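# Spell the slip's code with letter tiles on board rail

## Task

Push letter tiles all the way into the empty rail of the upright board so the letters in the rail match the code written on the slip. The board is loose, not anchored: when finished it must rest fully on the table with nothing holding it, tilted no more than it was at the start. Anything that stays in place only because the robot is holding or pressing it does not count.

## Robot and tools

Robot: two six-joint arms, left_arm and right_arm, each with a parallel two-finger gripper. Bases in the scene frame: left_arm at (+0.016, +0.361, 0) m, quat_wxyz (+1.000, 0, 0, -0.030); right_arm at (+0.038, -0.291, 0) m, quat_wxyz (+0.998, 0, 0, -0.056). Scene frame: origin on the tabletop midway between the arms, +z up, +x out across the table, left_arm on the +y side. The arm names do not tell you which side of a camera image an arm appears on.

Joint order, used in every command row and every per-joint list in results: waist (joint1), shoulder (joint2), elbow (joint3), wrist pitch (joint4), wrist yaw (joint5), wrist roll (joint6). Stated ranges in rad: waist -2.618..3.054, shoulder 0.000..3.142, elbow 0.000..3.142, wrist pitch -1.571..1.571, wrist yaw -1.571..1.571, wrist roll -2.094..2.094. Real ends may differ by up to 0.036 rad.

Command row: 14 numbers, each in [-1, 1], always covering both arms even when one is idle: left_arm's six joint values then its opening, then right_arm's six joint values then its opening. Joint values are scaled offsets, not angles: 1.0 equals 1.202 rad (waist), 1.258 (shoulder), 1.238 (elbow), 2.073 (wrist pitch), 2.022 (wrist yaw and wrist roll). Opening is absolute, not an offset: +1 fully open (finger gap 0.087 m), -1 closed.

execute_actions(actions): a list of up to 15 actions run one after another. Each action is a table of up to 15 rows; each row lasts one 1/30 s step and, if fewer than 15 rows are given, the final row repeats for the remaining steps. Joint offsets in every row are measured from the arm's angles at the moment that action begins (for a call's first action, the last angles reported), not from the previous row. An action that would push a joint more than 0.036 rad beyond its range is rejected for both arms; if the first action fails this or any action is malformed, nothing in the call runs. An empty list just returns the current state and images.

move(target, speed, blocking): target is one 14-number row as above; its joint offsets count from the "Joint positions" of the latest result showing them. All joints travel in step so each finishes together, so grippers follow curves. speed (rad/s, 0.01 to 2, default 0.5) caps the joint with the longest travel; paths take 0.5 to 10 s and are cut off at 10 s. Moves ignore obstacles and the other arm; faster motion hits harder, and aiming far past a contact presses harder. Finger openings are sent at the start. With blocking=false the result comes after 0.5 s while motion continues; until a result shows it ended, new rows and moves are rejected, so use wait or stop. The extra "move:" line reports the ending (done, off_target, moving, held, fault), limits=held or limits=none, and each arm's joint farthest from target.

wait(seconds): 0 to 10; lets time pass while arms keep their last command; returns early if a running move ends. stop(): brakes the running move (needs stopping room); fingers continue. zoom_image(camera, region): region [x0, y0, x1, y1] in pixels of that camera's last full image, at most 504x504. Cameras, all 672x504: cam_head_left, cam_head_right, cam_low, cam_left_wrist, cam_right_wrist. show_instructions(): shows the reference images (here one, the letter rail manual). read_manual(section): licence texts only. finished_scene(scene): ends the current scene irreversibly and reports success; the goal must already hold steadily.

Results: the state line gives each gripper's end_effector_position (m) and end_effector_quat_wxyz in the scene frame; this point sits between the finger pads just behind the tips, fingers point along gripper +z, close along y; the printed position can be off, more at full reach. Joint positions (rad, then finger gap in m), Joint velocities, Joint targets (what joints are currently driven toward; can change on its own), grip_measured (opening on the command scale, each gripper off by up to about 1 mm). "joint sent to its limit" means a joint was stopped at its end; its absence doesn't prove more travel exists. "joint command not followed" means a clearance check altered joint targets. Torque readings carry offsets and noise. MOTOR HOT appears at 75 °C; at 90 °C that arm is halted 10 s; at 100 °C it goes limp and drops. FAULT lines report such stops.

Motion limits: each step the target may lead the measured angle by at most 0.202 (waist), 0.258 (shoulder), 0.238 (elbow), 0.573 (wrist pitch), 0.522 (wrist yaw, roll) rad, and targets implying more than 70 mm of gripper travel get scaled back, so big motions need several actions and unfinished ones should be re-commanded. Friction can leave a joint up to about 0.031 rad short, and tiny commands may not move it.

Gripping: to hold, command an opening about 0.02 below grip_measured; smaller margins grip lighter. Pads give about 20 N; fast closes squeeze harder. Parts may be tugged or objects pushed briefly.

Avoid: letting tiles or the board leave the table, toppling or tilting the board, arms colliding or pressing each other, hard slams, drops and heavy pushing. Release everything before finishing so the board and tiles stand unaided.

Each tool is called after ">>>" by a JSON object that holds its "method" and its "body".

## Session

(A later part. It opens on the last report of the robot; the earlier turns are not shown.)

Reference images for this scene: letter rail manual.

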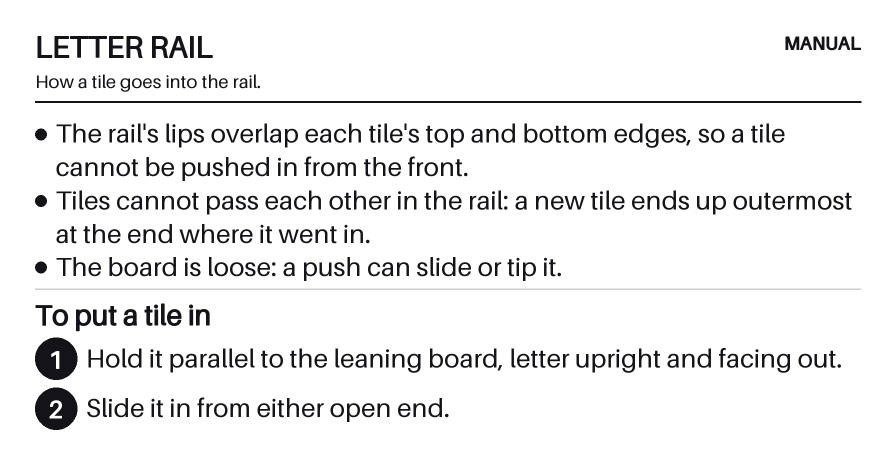

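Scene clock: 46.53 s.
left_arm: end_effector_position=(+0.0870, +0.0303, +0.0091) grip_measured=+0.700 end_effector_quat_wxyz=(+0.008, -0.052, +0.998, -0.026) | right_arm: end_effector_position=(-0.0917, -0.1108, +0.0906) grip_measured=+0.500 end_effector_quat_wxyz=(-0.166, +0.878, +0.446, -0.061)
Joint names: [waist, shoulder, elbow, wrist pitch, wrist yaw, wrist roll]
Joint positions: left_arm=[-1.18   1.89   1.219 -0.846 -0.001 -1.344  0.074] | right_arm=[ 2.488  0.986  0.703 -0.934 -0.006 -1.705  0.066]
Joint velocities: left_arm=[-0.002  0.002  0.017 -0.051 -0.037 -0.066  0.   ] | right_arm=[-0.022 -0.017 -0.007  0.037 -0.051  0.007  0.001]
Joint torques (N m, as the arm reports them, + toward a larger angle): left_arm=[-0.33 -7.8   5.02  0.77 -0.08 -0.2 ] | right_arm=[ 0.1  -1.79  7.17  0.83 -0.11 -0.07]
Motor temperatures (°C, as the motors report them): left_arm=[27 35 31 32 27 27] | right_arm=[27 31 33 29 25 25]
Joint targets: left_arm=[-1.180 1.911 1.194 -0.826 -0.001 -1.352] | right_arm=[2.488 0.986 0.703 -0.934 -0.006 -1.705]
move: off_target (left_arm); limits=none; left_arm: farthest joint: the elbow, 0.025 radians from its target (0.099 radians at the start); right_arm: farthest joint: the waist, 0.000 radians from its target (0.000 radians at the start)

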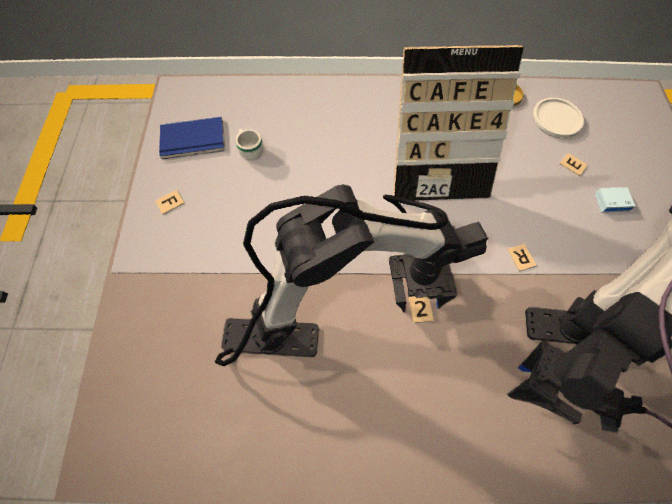

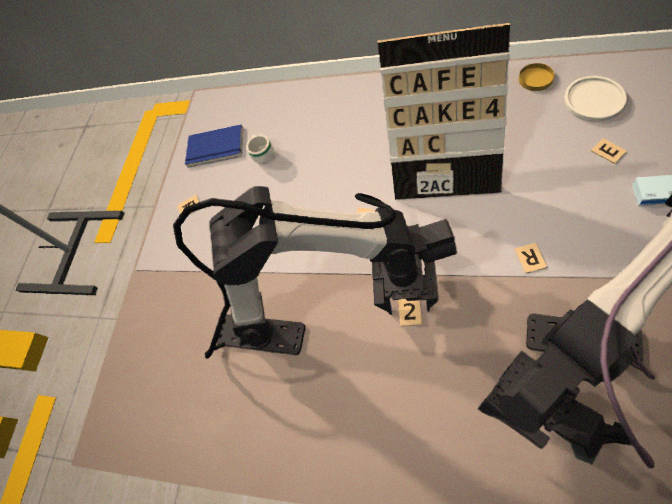

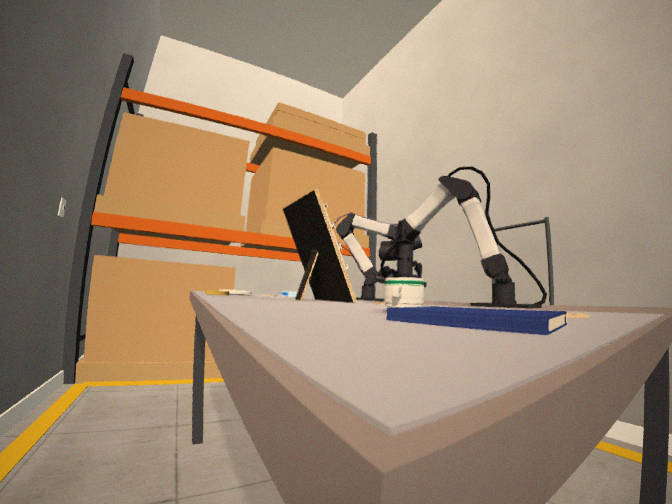

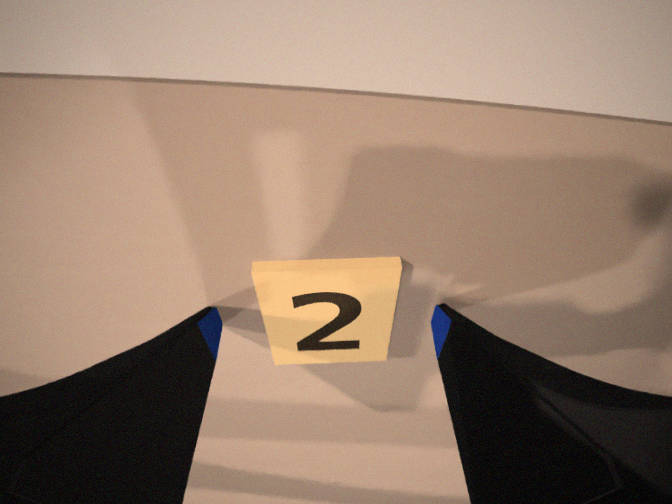

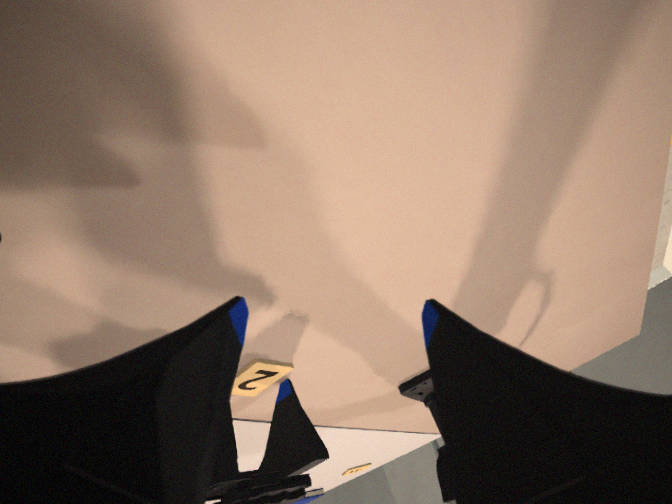

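>>> {"method": "execute_actions", "body": {"actions": [[[0,0,0,0.004,0,-0.025,0.6,0,0,0,0,0,0,0.5],[0,0,0,0.004,0,-0.025,0.5,0,0,0,0,0,0,0.5],[0,0,0,0.004,0,-0.025,0.4,0,0,0,0,0,0,0.5],[0,0,0,0.004,0,-0.025,0.3,0,0,0,0,0,0,0.5],[0,0,0,0.004,0,-0.025,0.25,0,0,0,0,0,0,0.5],[0,0,0,0.004,0,-0.025,0.2,0,0,0,0,0,0,0.5],[0,0,0,0.004,0,-0.025,0.1,0,0,0,0,0,0,0.5],[0,0,0,0.004,0,-0.025,0,0,0,0,0,0,0,0.5],[0,0,0,0.004,0,-0.025,-0.12,0,0,0,0,0,0,0.5]],[[0,-0.03,0,0,0,0,-0.12,0,0,0,0,0,0,0.5],[0,-0.05,0,0,0,0,-0.12,0,0,0,0,0,0,0.5],[0,-0.07,0,0,0,0,-0.12,0,0,0,0,0,0,0.5],[0,-0.09,0,0,0,0,-0.12,0,0,0,0,0,0,0.5],[0,-0.11,0,0,0,0,-0.12,0,0,0,0,0,0,0.5]]]}}

Scene clock: 47.70 s.
left_arm: end_effector_position=(+0.0910, +0.0174, +0.0564) grip_measured=-0.015 end_effector_quat_wxyz=(+0.026, -0.073, +0.992, -0.096) | right_arm: end_effector_position=(-0.0917, -0.1108, +0.0906) grip_measured=+0.500 end_effector_quat_wxyz=(-0.166, +0.878, +0.446, -0.061)
Joint names: [waist, shoulder, elbow, wrist pitch, wrist yaw, wrist roll]
Joint positions: left_arm=[-1.18   1.745  1.219 -0.846 -0.001 -1.387  0.043] | right_arm=[ 2.488  0.986  0.703 -0.934 -0.006 -1.705  0.066]
Joint velocities: left_arm=[ 0.002 -0.007  0.002  0.007  0.037  0.007 -0.   ] | right_arm=[-0.002 -0.002  0.012  0.007 -0.081  0.022  0.001]
Joint torques (N m, as the arm reports them, + toward a larger angle): left_arm=[-0.31 -8.03  8.03  0.83 -0.08 -0.12] | right_arm=[-0.04 -1.91  7.13  0.84 -0.09 -0.04]
Motor temperatures (°C, as the motors report them): left_arm=[27 35 31 32 27 27] | right_arm=[27 31 33 29 25 25]
Joint targets: left_arm=[-1.180 1.752 1.219 -0.847 -0.001 -1.387] | right_arm=[2.488 0.986 0.703 -0.934 -0.006 -1.705]

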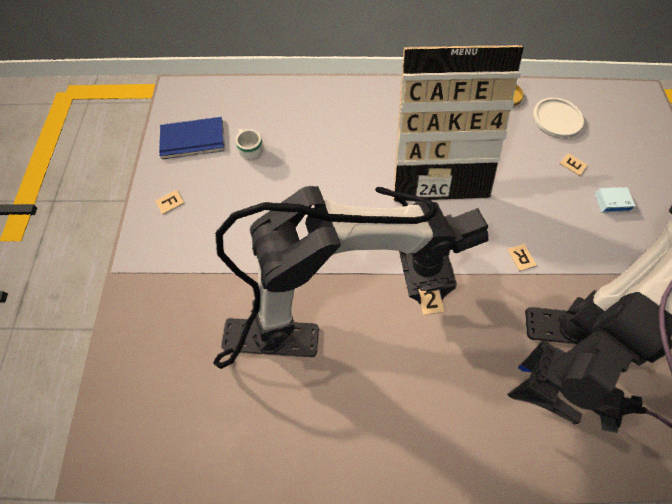

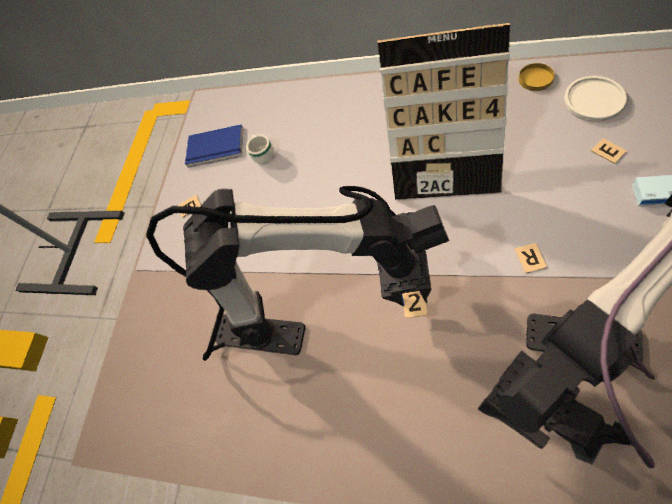

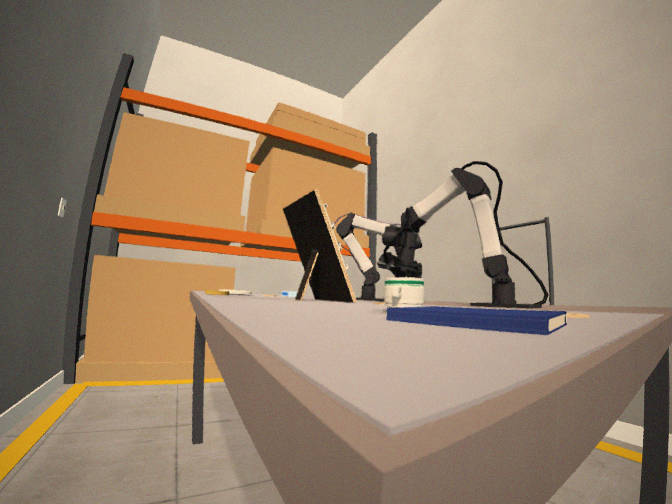

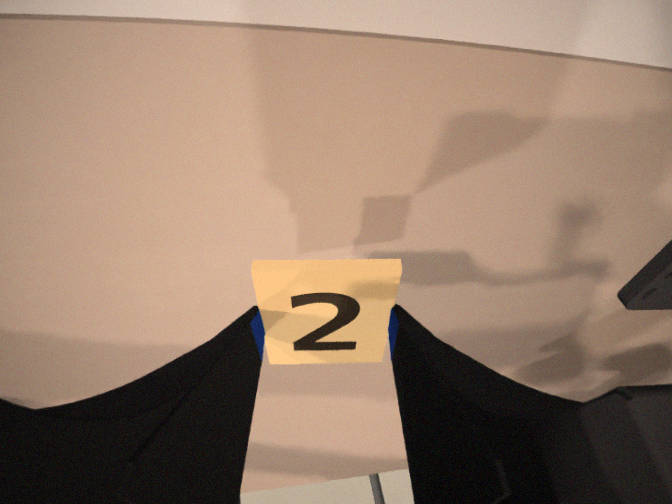

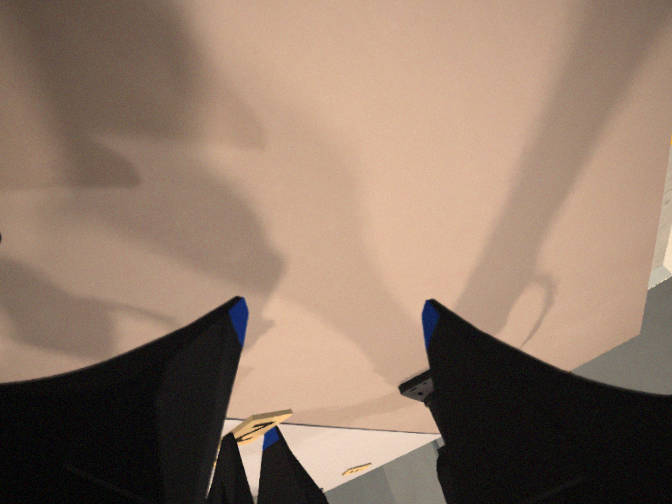

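>>> {"method": "move", "body": {"target": [0.386,-0.085,-0.135,0.408,-0.385,0.5,-0.12,0,0,0,0,0,0,0.5], "speed": 1.0}}

Scene clock: 50.63 s.
left_arm: end_effector_position=(+0.4036, +0.1335, +0.1485) grip_measured=-0.015 end_effector_quat_wxyz=(+0.552, -0.015, +0.833, +0.031) | right_arm: end_effector_position=(-0.0917, -0.1108, +0.0906) grip_measured=+0.500 end_effector_quat_wxyz=(-0.166, +0.878, +0.446, -0.061)
Joint names: [waist, shoulder, elbow, wrist pitch, wrist yaw, wrist roll]
Joint positions: left_arm=[-0.721  1.648  1.078 -0.001 -0.769 -0.383  0.043] | right_arm=[ 2.488  0.986  0.703 -0.934 -0.006 -1.705  0.066]
Joint velocities: left_arm=[-0.017  0.002 -0.002  0.007 -0.022  0.007 -0.   ] | right_arm=[-0.012 -0.022 -0.007 -0.022  0.007  0.007  0.   ]
Joint torques (N m, as the arm reports them, + toward a larger angle): left_arm=[ 0.03 -9.42  6.54  1.97 -0.34 -0.09] | right_arm=[-0.01 -1.73  7.25  0.8  -0.16 -0.11]
Motor temperatures (°C, as the motors report them): left_arm=[27 36 31 32 27 27] | right_arm=[27 31 34 29 25 25]
Joint targets: left_arm=[-0.716 1.638 1.052 0.000 -0.779 -0.376] | right_arm=[2.488 0.986 0.703 -0.934 -0.006 -1.705]
move: off_target (left_arm); limits=none; left_arm: farthest joint: the elbow, 0.026 radians from its target (0.167 radians at the start); right_arm: farthest joint: the waist, 0.000 radians from its target (0.000 radians at the start)

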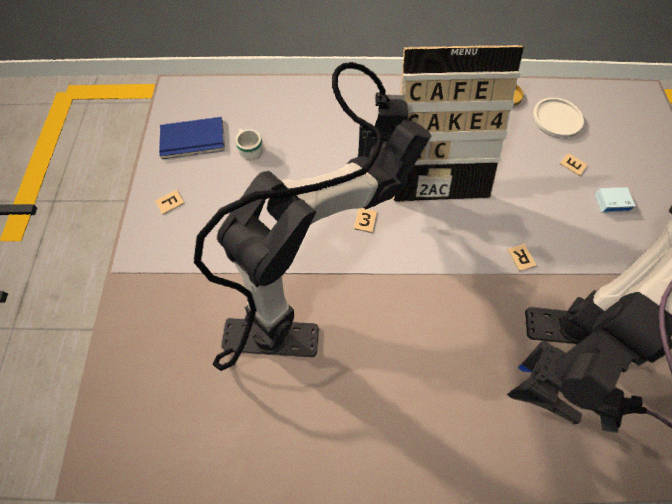

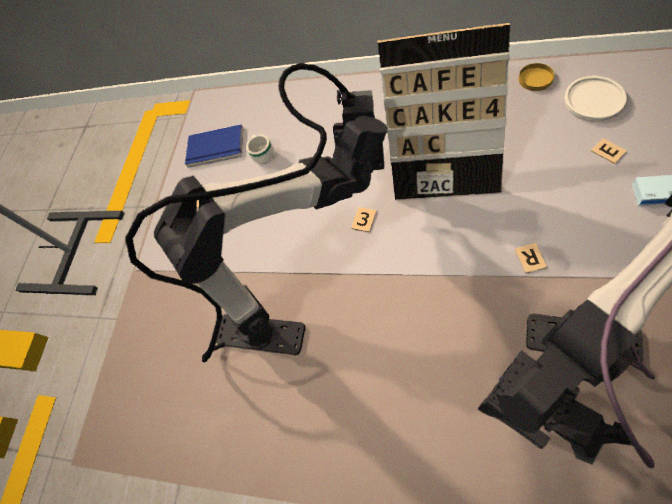

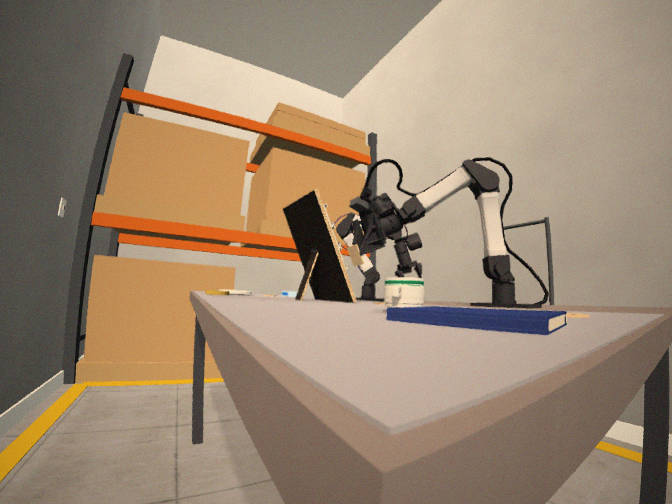

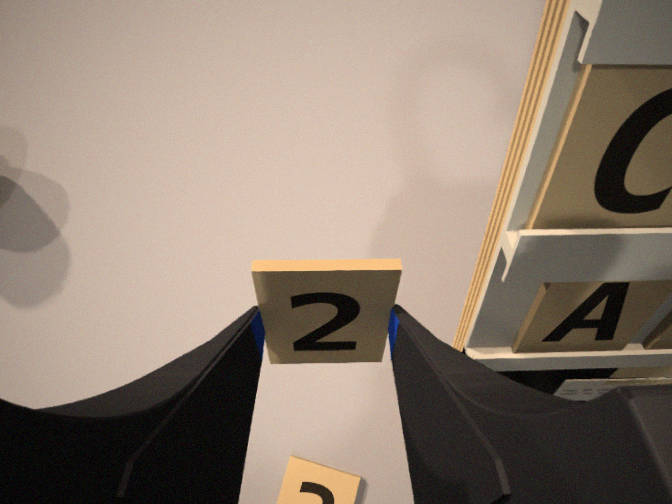

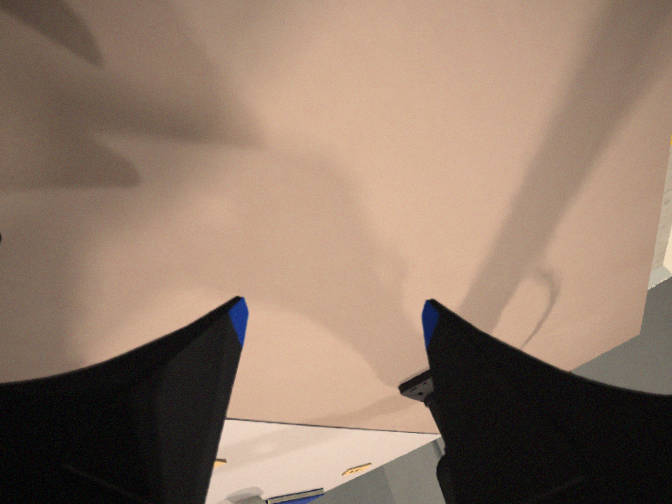

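>>> {"method": "move", "body": {"target": [-0.042,0.09,0.106,-0.037,-0.013,-0.049,-0.12,0,0,0,0,0,0,0.5], "speed": 0.2}}

>>> {"method": "zoom_image", "body": {"camera": "cam_low", "region": [315,225,385,295]}}

Scene clock: 51.97 s.
left_arm: end_effector_position=(+0.4089, +0.1019, +0.1468) grip_measured=-0.015 end_effector_quat_wxyz=(+0.547, -0.034, +0.837, +0.011) | right_arm: end_effector_position=(-0.0917, -0.1108, +0.0906) grip_measured=+0.500 end_effector_quat_wxyz=(-0.166, +0.878, +0.446, -0.061)
Joint names: [waist, shoulder, elbow, wrist pitch, wrist yaw, wrist roll]
Joint positions: left_arm=[-0.761  1.739  1.192 -0.059 -0.785 -0.476  0.043] | right_arm=[ 2.488  0.986  0.703 -0.934 -0.006 -1.705  0.066]
Joint velocities: left_arm=[-0.012 -0.002  0.007  0.007  0.081 -0.022  0.001] | right_arm=[-0.012  0.002  0.002  0.022 -0.051 -0.007 -0.   ]
Joint torques (N m, as the arm reports them, + toward a larger angle): left_arm=[-1.12 -7.6  10.87  1.74 -0.37 -0.2 ] | right_arm=[-0.13 -1.85  7.26  0.86 -0.08 -0.05]
Motor temperatures (°C, as the motors report them): left_arm=[27 36 31 33 27 27] | right_arm=[27 31 34 29 25 25]
Joint targets: left_arm=[-0.771 1.762 1.210 -0.078 -0.795 -0.482] | right_arm=[2.488 0.986 0.703 -0.934 -0.006 -1.705]
move: off_target (left_arm); limits=none; left_arm: farthest joint: the shoulder, 0.022 radians from its target (0.113 radians at the start); right_arm: farthest joint: the waist, 0.000 radians from its target (0.000 radians at the start)

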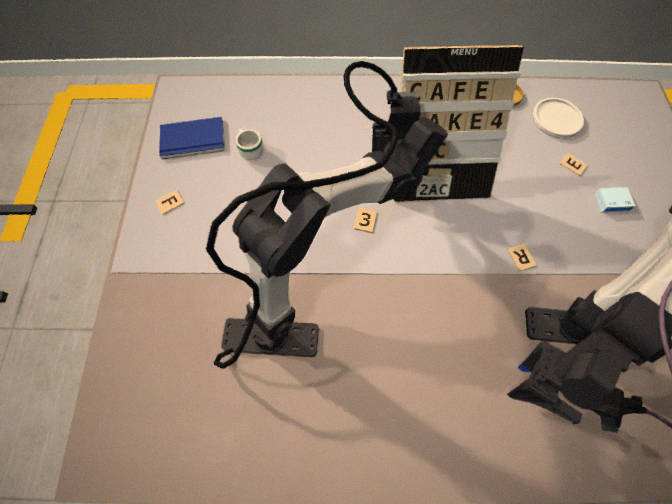

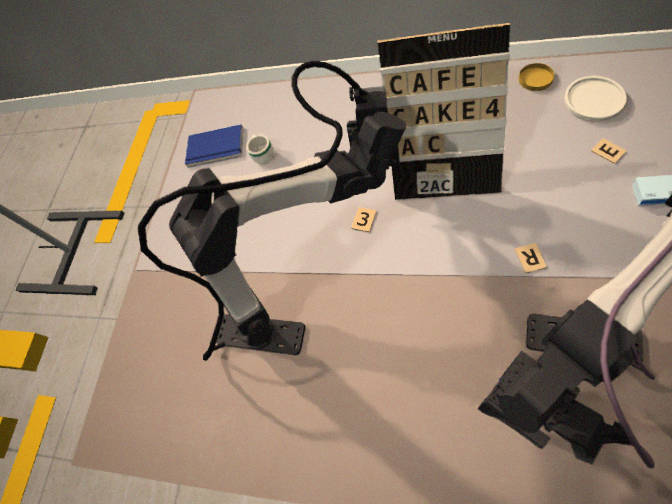

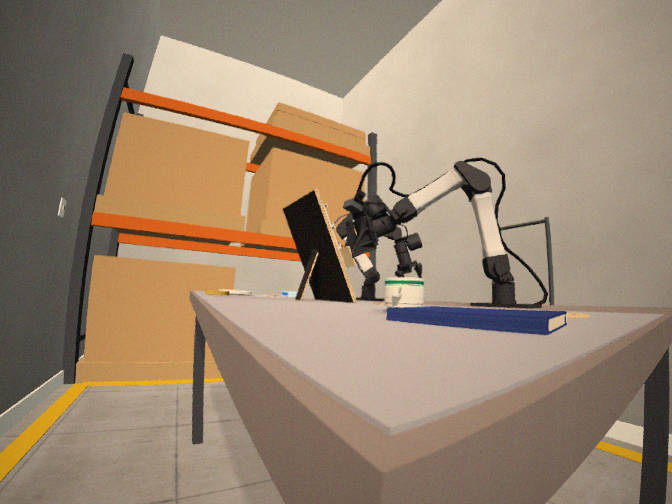

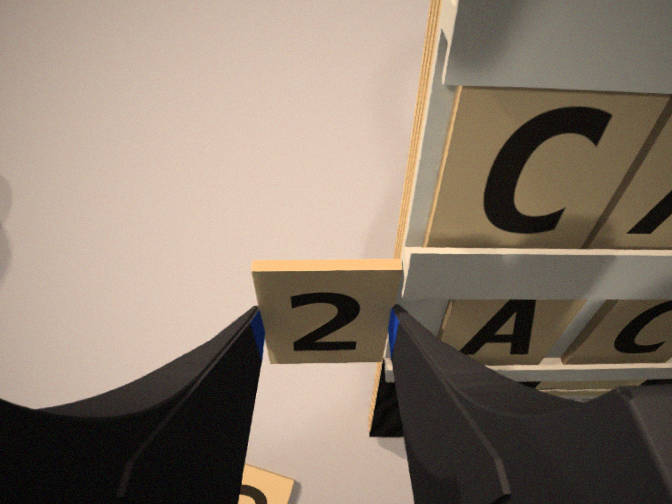

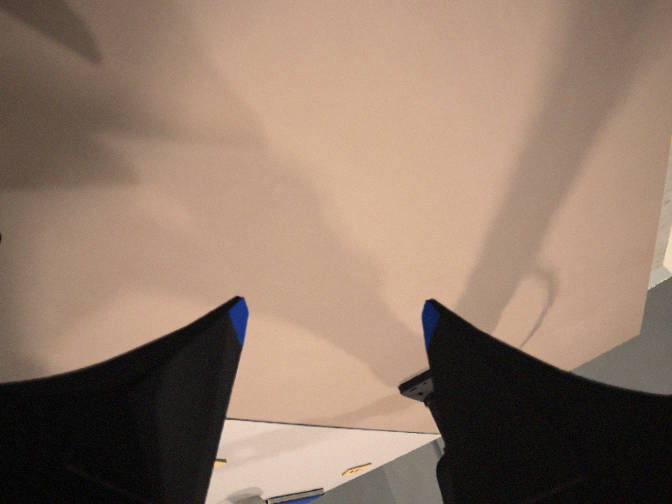

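Region (315, 225, 385, 295) of cam_low's 672x504 image, scaled by 7.200, with more detail than that image has.

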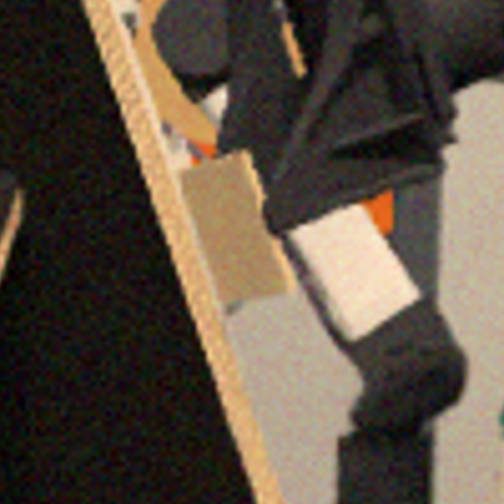

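>>> {"method": "move", "body": {"target": [-0.017,0.028,0.023,-0.011,-0.006,0.008,-0.12,0,0,0,0,0,0,0.5], "speed": 0.08}}

Scene clock: 52.87 s.
left_arm: end_effector_position=(+0.4077, +0.0966, +0.1450) grip_measured=-0.015 end_effector_quat_wxyz=(+0.545, -0.025, +0.838, +0.013) | right_arm: end_effector_position=(-0.0917, -0.1108, +0.0906) grip_measured=+0.500 end_effector_quat_wxyz=(-0.166, +0.878, +0.446, -0.061)
Joint names: [waist, shoulder, elbow, wrist pitch, wrist yaw, wrist roll]
Joint positions: left_arm=[-0.772  1.752  1.203 -0.062 -0.787 -0.466  0.043] | right_arm=[ 2.488  0.986  0.703 -0.934 -0.006 -1.705  0.066]
Joint velocities: left_arm=[-0.007 -0.002  0.012 -0.022 -0.007  0.007 -0.   ] | right_arm=[ 0.002  0.002  0.002  0.11  -0.037 -0.051  0.   ]
Joint torques (N m, as the arm reports them, + toward a larger angle): left_arm=[-0.95 -7.72 10.85  1.74 -0.37 -0.08] | right_arm=[-0.04 -2.03  7.12  0.82 -0.11 -0.09]
Motor temperatures (°C, as the motors report them): left_arm=[27 36 31 33 27 27] | right_arm=[27 31 34 29 25 25]
Joint targets: left_arm=[-0.781 1.774 1.221 -0.081 -0.797 -0.459] | right_arm=[2.488 0.986 0.703 -0.934 -0.006 -1.705]
move: off_target (left_arm); limits=none; left_arm: farthest joint: the shoulder, 0.022 radians from its target (0.035 radians at the start); right_arm: farthest joint: the waist, 0.000 radians from its target (0.000 radians at the start)

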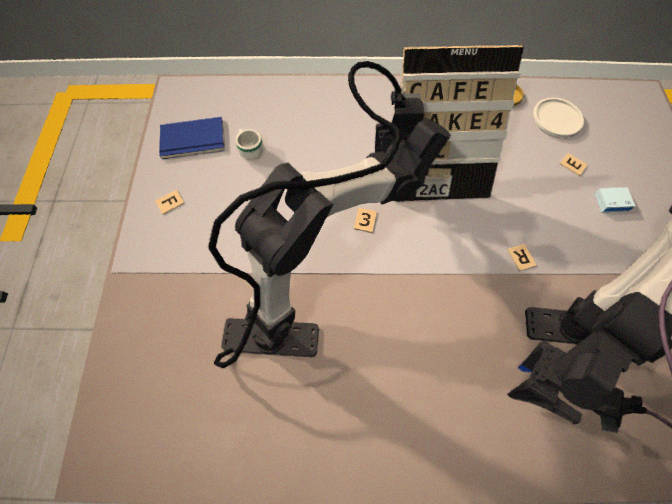

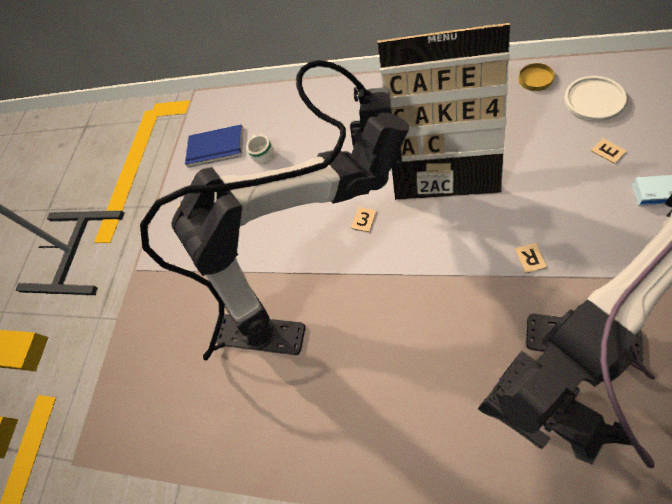

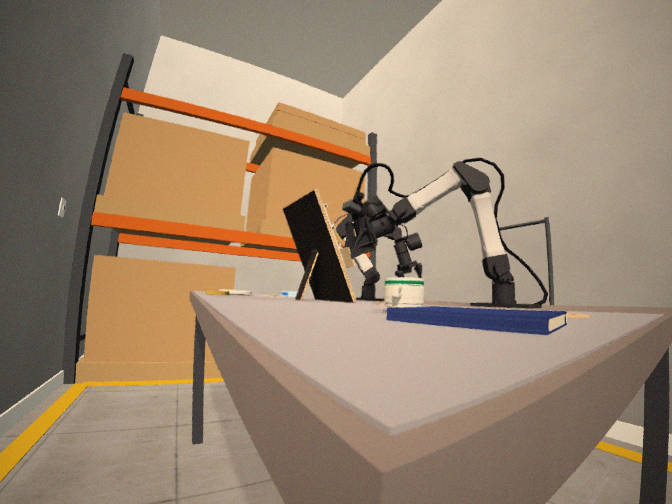

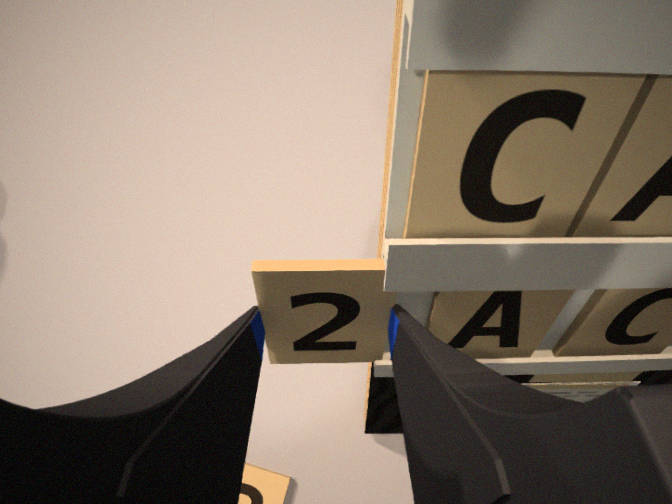

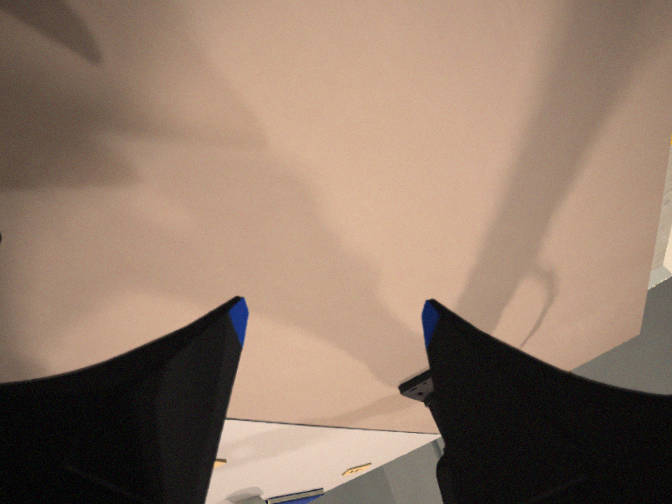

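>>> {"method": "move", "body": {"target": [-0.077,0.151,0.202,-0.066,-0.035,-0.049,-0.12,0,0,0,0,0,0,0.5], "speed": 0.22}}

Scene clock: 54.63 s.
left_arm: end_effector_position=(+0.4107, +0.0392, +0.1458) grip_measured=-0.015 end_effector_quat_wxyz=(+0.544, -0.032, +0.838, +0.005) | right_arm: end_effector_position=(-0.0917, -0.1108, +0.0906) grip_measured=+0.500 end_effector_quat_wxyz=(-0.166, +0.878, +0.446, -0.061)
Joint names: [waist, shoulder, elbow, wrist pitch, wrist yaw, wrist roll]
Joint positions: left_arm=[-0.856  1.919  1.436 -0.181 -0.847 -0.559  0.043] | right_arm=[ 2.488  0.986  0.703 -0.934 -0.006 -1.705  0.066]
Joint velocities: left_arm=[ 0.007 -0.002 -0.027 -0.095 -0.007 -0.007 -0.001] | right_arm=[-0.002  0.002  0.007 -0.022 -0.007 -0.051  0.   ]
Joint torques (N m, as the arm reports them, + toward a larger angle): left_arm=[-0.94 -9.38 10.94  1.67 -0.4  -0.19] | right_arm=[-0.1  -1.92  7.22  0.81 -0.12 -0.09]
Motor temperatures (°C, as the motors report them): left_arm=[27 36 32 33 27 27] | right_arm=[27 31 34 30 25 25]
Joint targets: left_arm=[-0.864 1.942 1.453 -0.199 -0.858 -0.565] | right_arm=[2.488 0.986 0.703 -0.934 -0.006 -1.705]
move: off_target (left_arm); limits=none; left_arm: farthest joint: the shoulder, 0.023 radians from its target (0.190 radians at the start); right_arm: farthest joint: the waist, 0.000 radians from its target (0.000 radians at the start)

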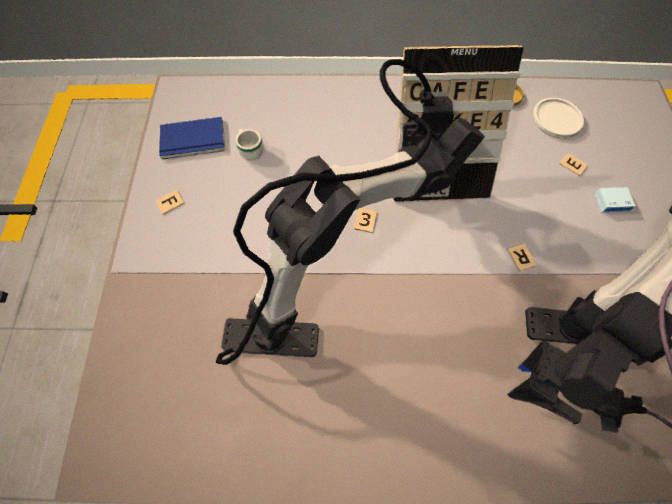

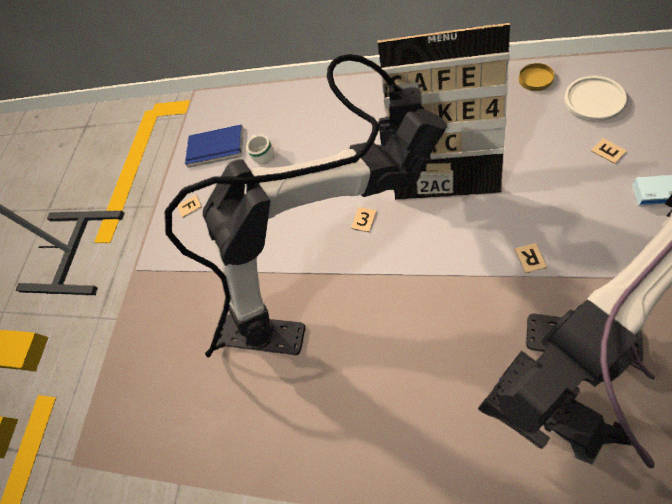

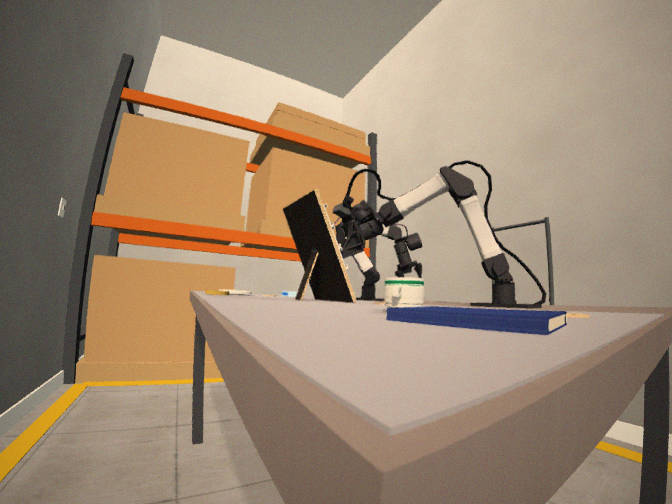

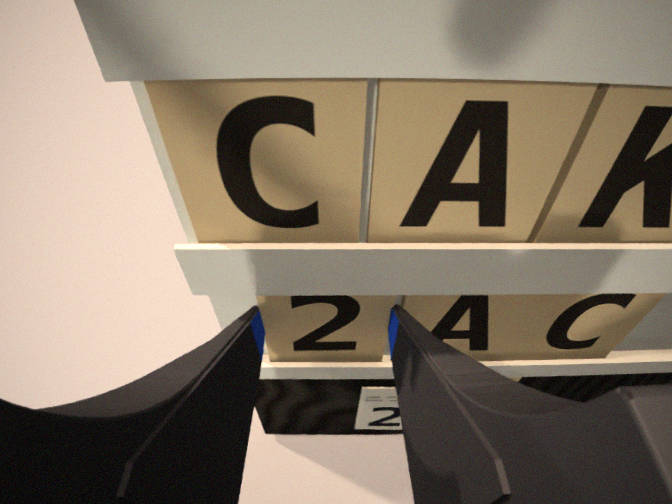

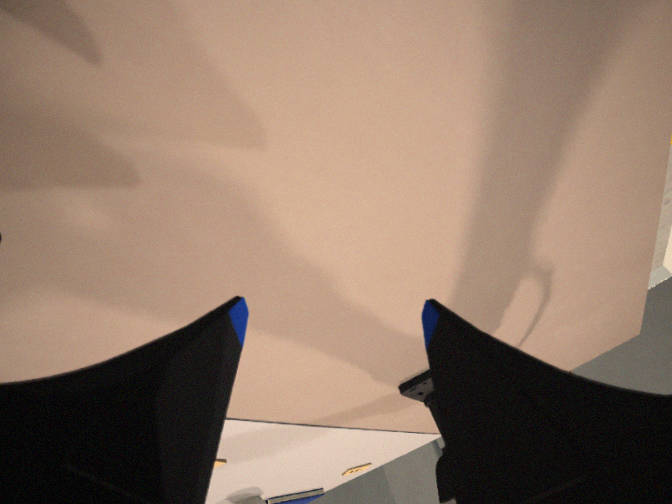

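>>> {"method": "execute_actions", "body": {"actions": [[[0,0,0,0,0,0,0.05,0,0,0,0,0,0,0.5],[0,0,0,0,0,0,0.1,0,0,0,0,0,0,0.5],[0,0,0,0,0,0,0.15,0,0,0,0,0,0,0.5],[0,0,0,0,0,0,0.15,0,0,0,0,0,0,0.5],[-0.015,-0.015,-0.015,0,-0.007,0,0.15,0,0,0,0,0,0,0.5],[-0.03,-0.03,-0.025,0,-0.015,0,0.15,0,0,0,0,0,0,0.5],[-0.04,-0.04,-0.035,0,-0.02,0,0.15,0,0,0,0,0,0,0.5],[-0.055,-0.055,-0.048,0,-0.028,0,0.15,0,0,0,0,0,0,0.5],[-0.07,-0.07,-0.06,0,-0.035,0,0.15,0,0,0,0,0,0,0.5]]]}}

Scene clock: 55.30 s.
left_arm: end_effector_position=(+0.3773, +0.0242, +0.1733) grip_measured=+0.150 end_effector_quat_wxyz=(+0.565, -0.018, +0.824, -0.018) | right_arm: end_effector_position=(-0.0917, -0.1108, +0.0906) grip_measured=+0.500 end_effector_quat_wxyz=(-0.166, +0.878, +0.446, -0.061)
Joint names: [waist, shoulder, elbow, wrist pitch, wrist yaw, wrist roll]
Joint positions: left_arm=[-0.943  1.831  1.39  -0.174 -0.898 -0.559  0.05 ] | right_arm=[ 2.488  0.986  0.703 -0.934 -0.006 -1.705  0.066]
Joint velocities: left_arm=[ 0.002 -0.017 -0.002 -0.051 -0.095  0.081 -0.001] | right_arm=[-0.017 -0.012 -0.002 -0.007 -0.037 -0.022  0.001]
Joint torques (N m, as the arm reports them, + toward a larger angle): left_arm=[ -0.13 -10.47   6.57   1.76  -0.38  -0.13] | right_arm=[ 0.14 -1.87  7.14  0.85 -0.08 -0.05]
Motor temperatures (°C, as the motors report them): left_arm=[27 36 32 33 27 27] | right_arm=[27 31 34 30 25 25]
Joint targets: left_arm=[-0.940 1.831 1.361 -0.181 -0.918 -0.559] | right_arm=[2.488 0.986 0.703 -0.934 -0.006 -1.705]

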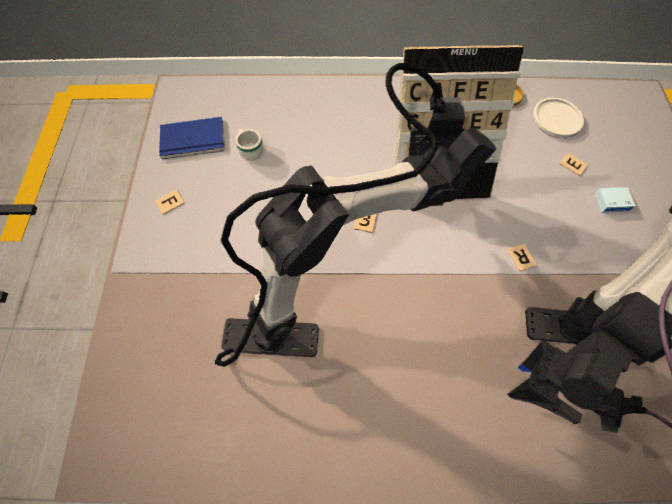

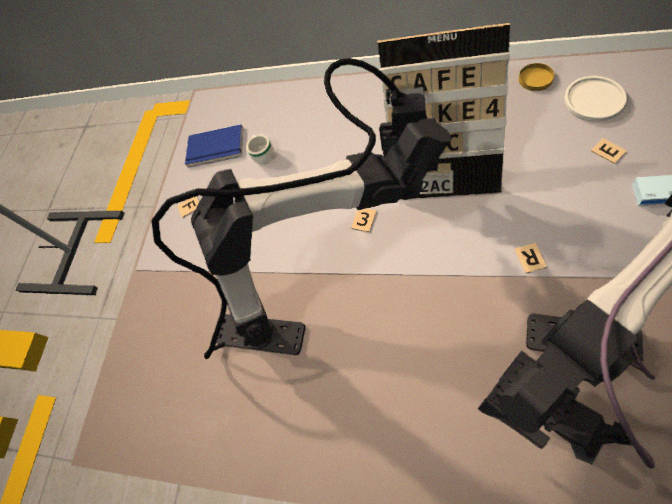

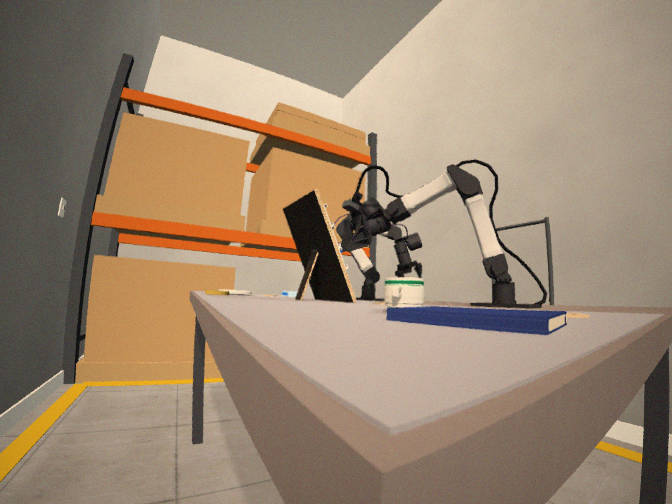

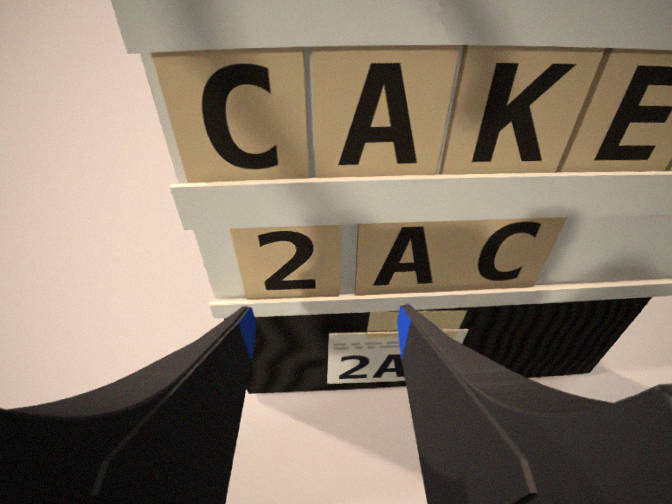

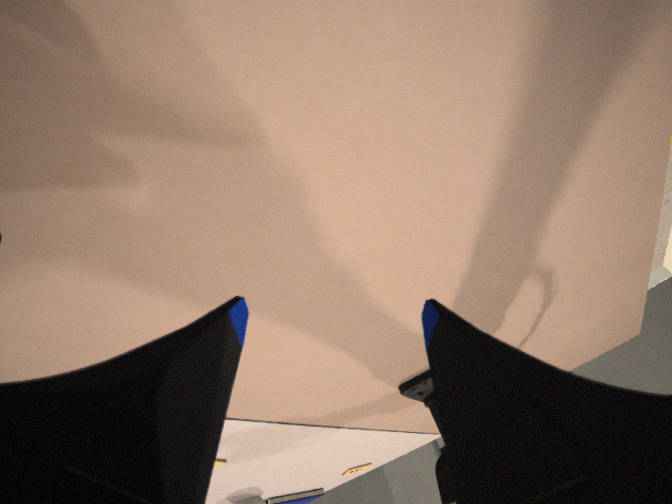

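>>> {"method": "finished_scene", "body": {"scene": 2}}

The scene is finished: the task was done.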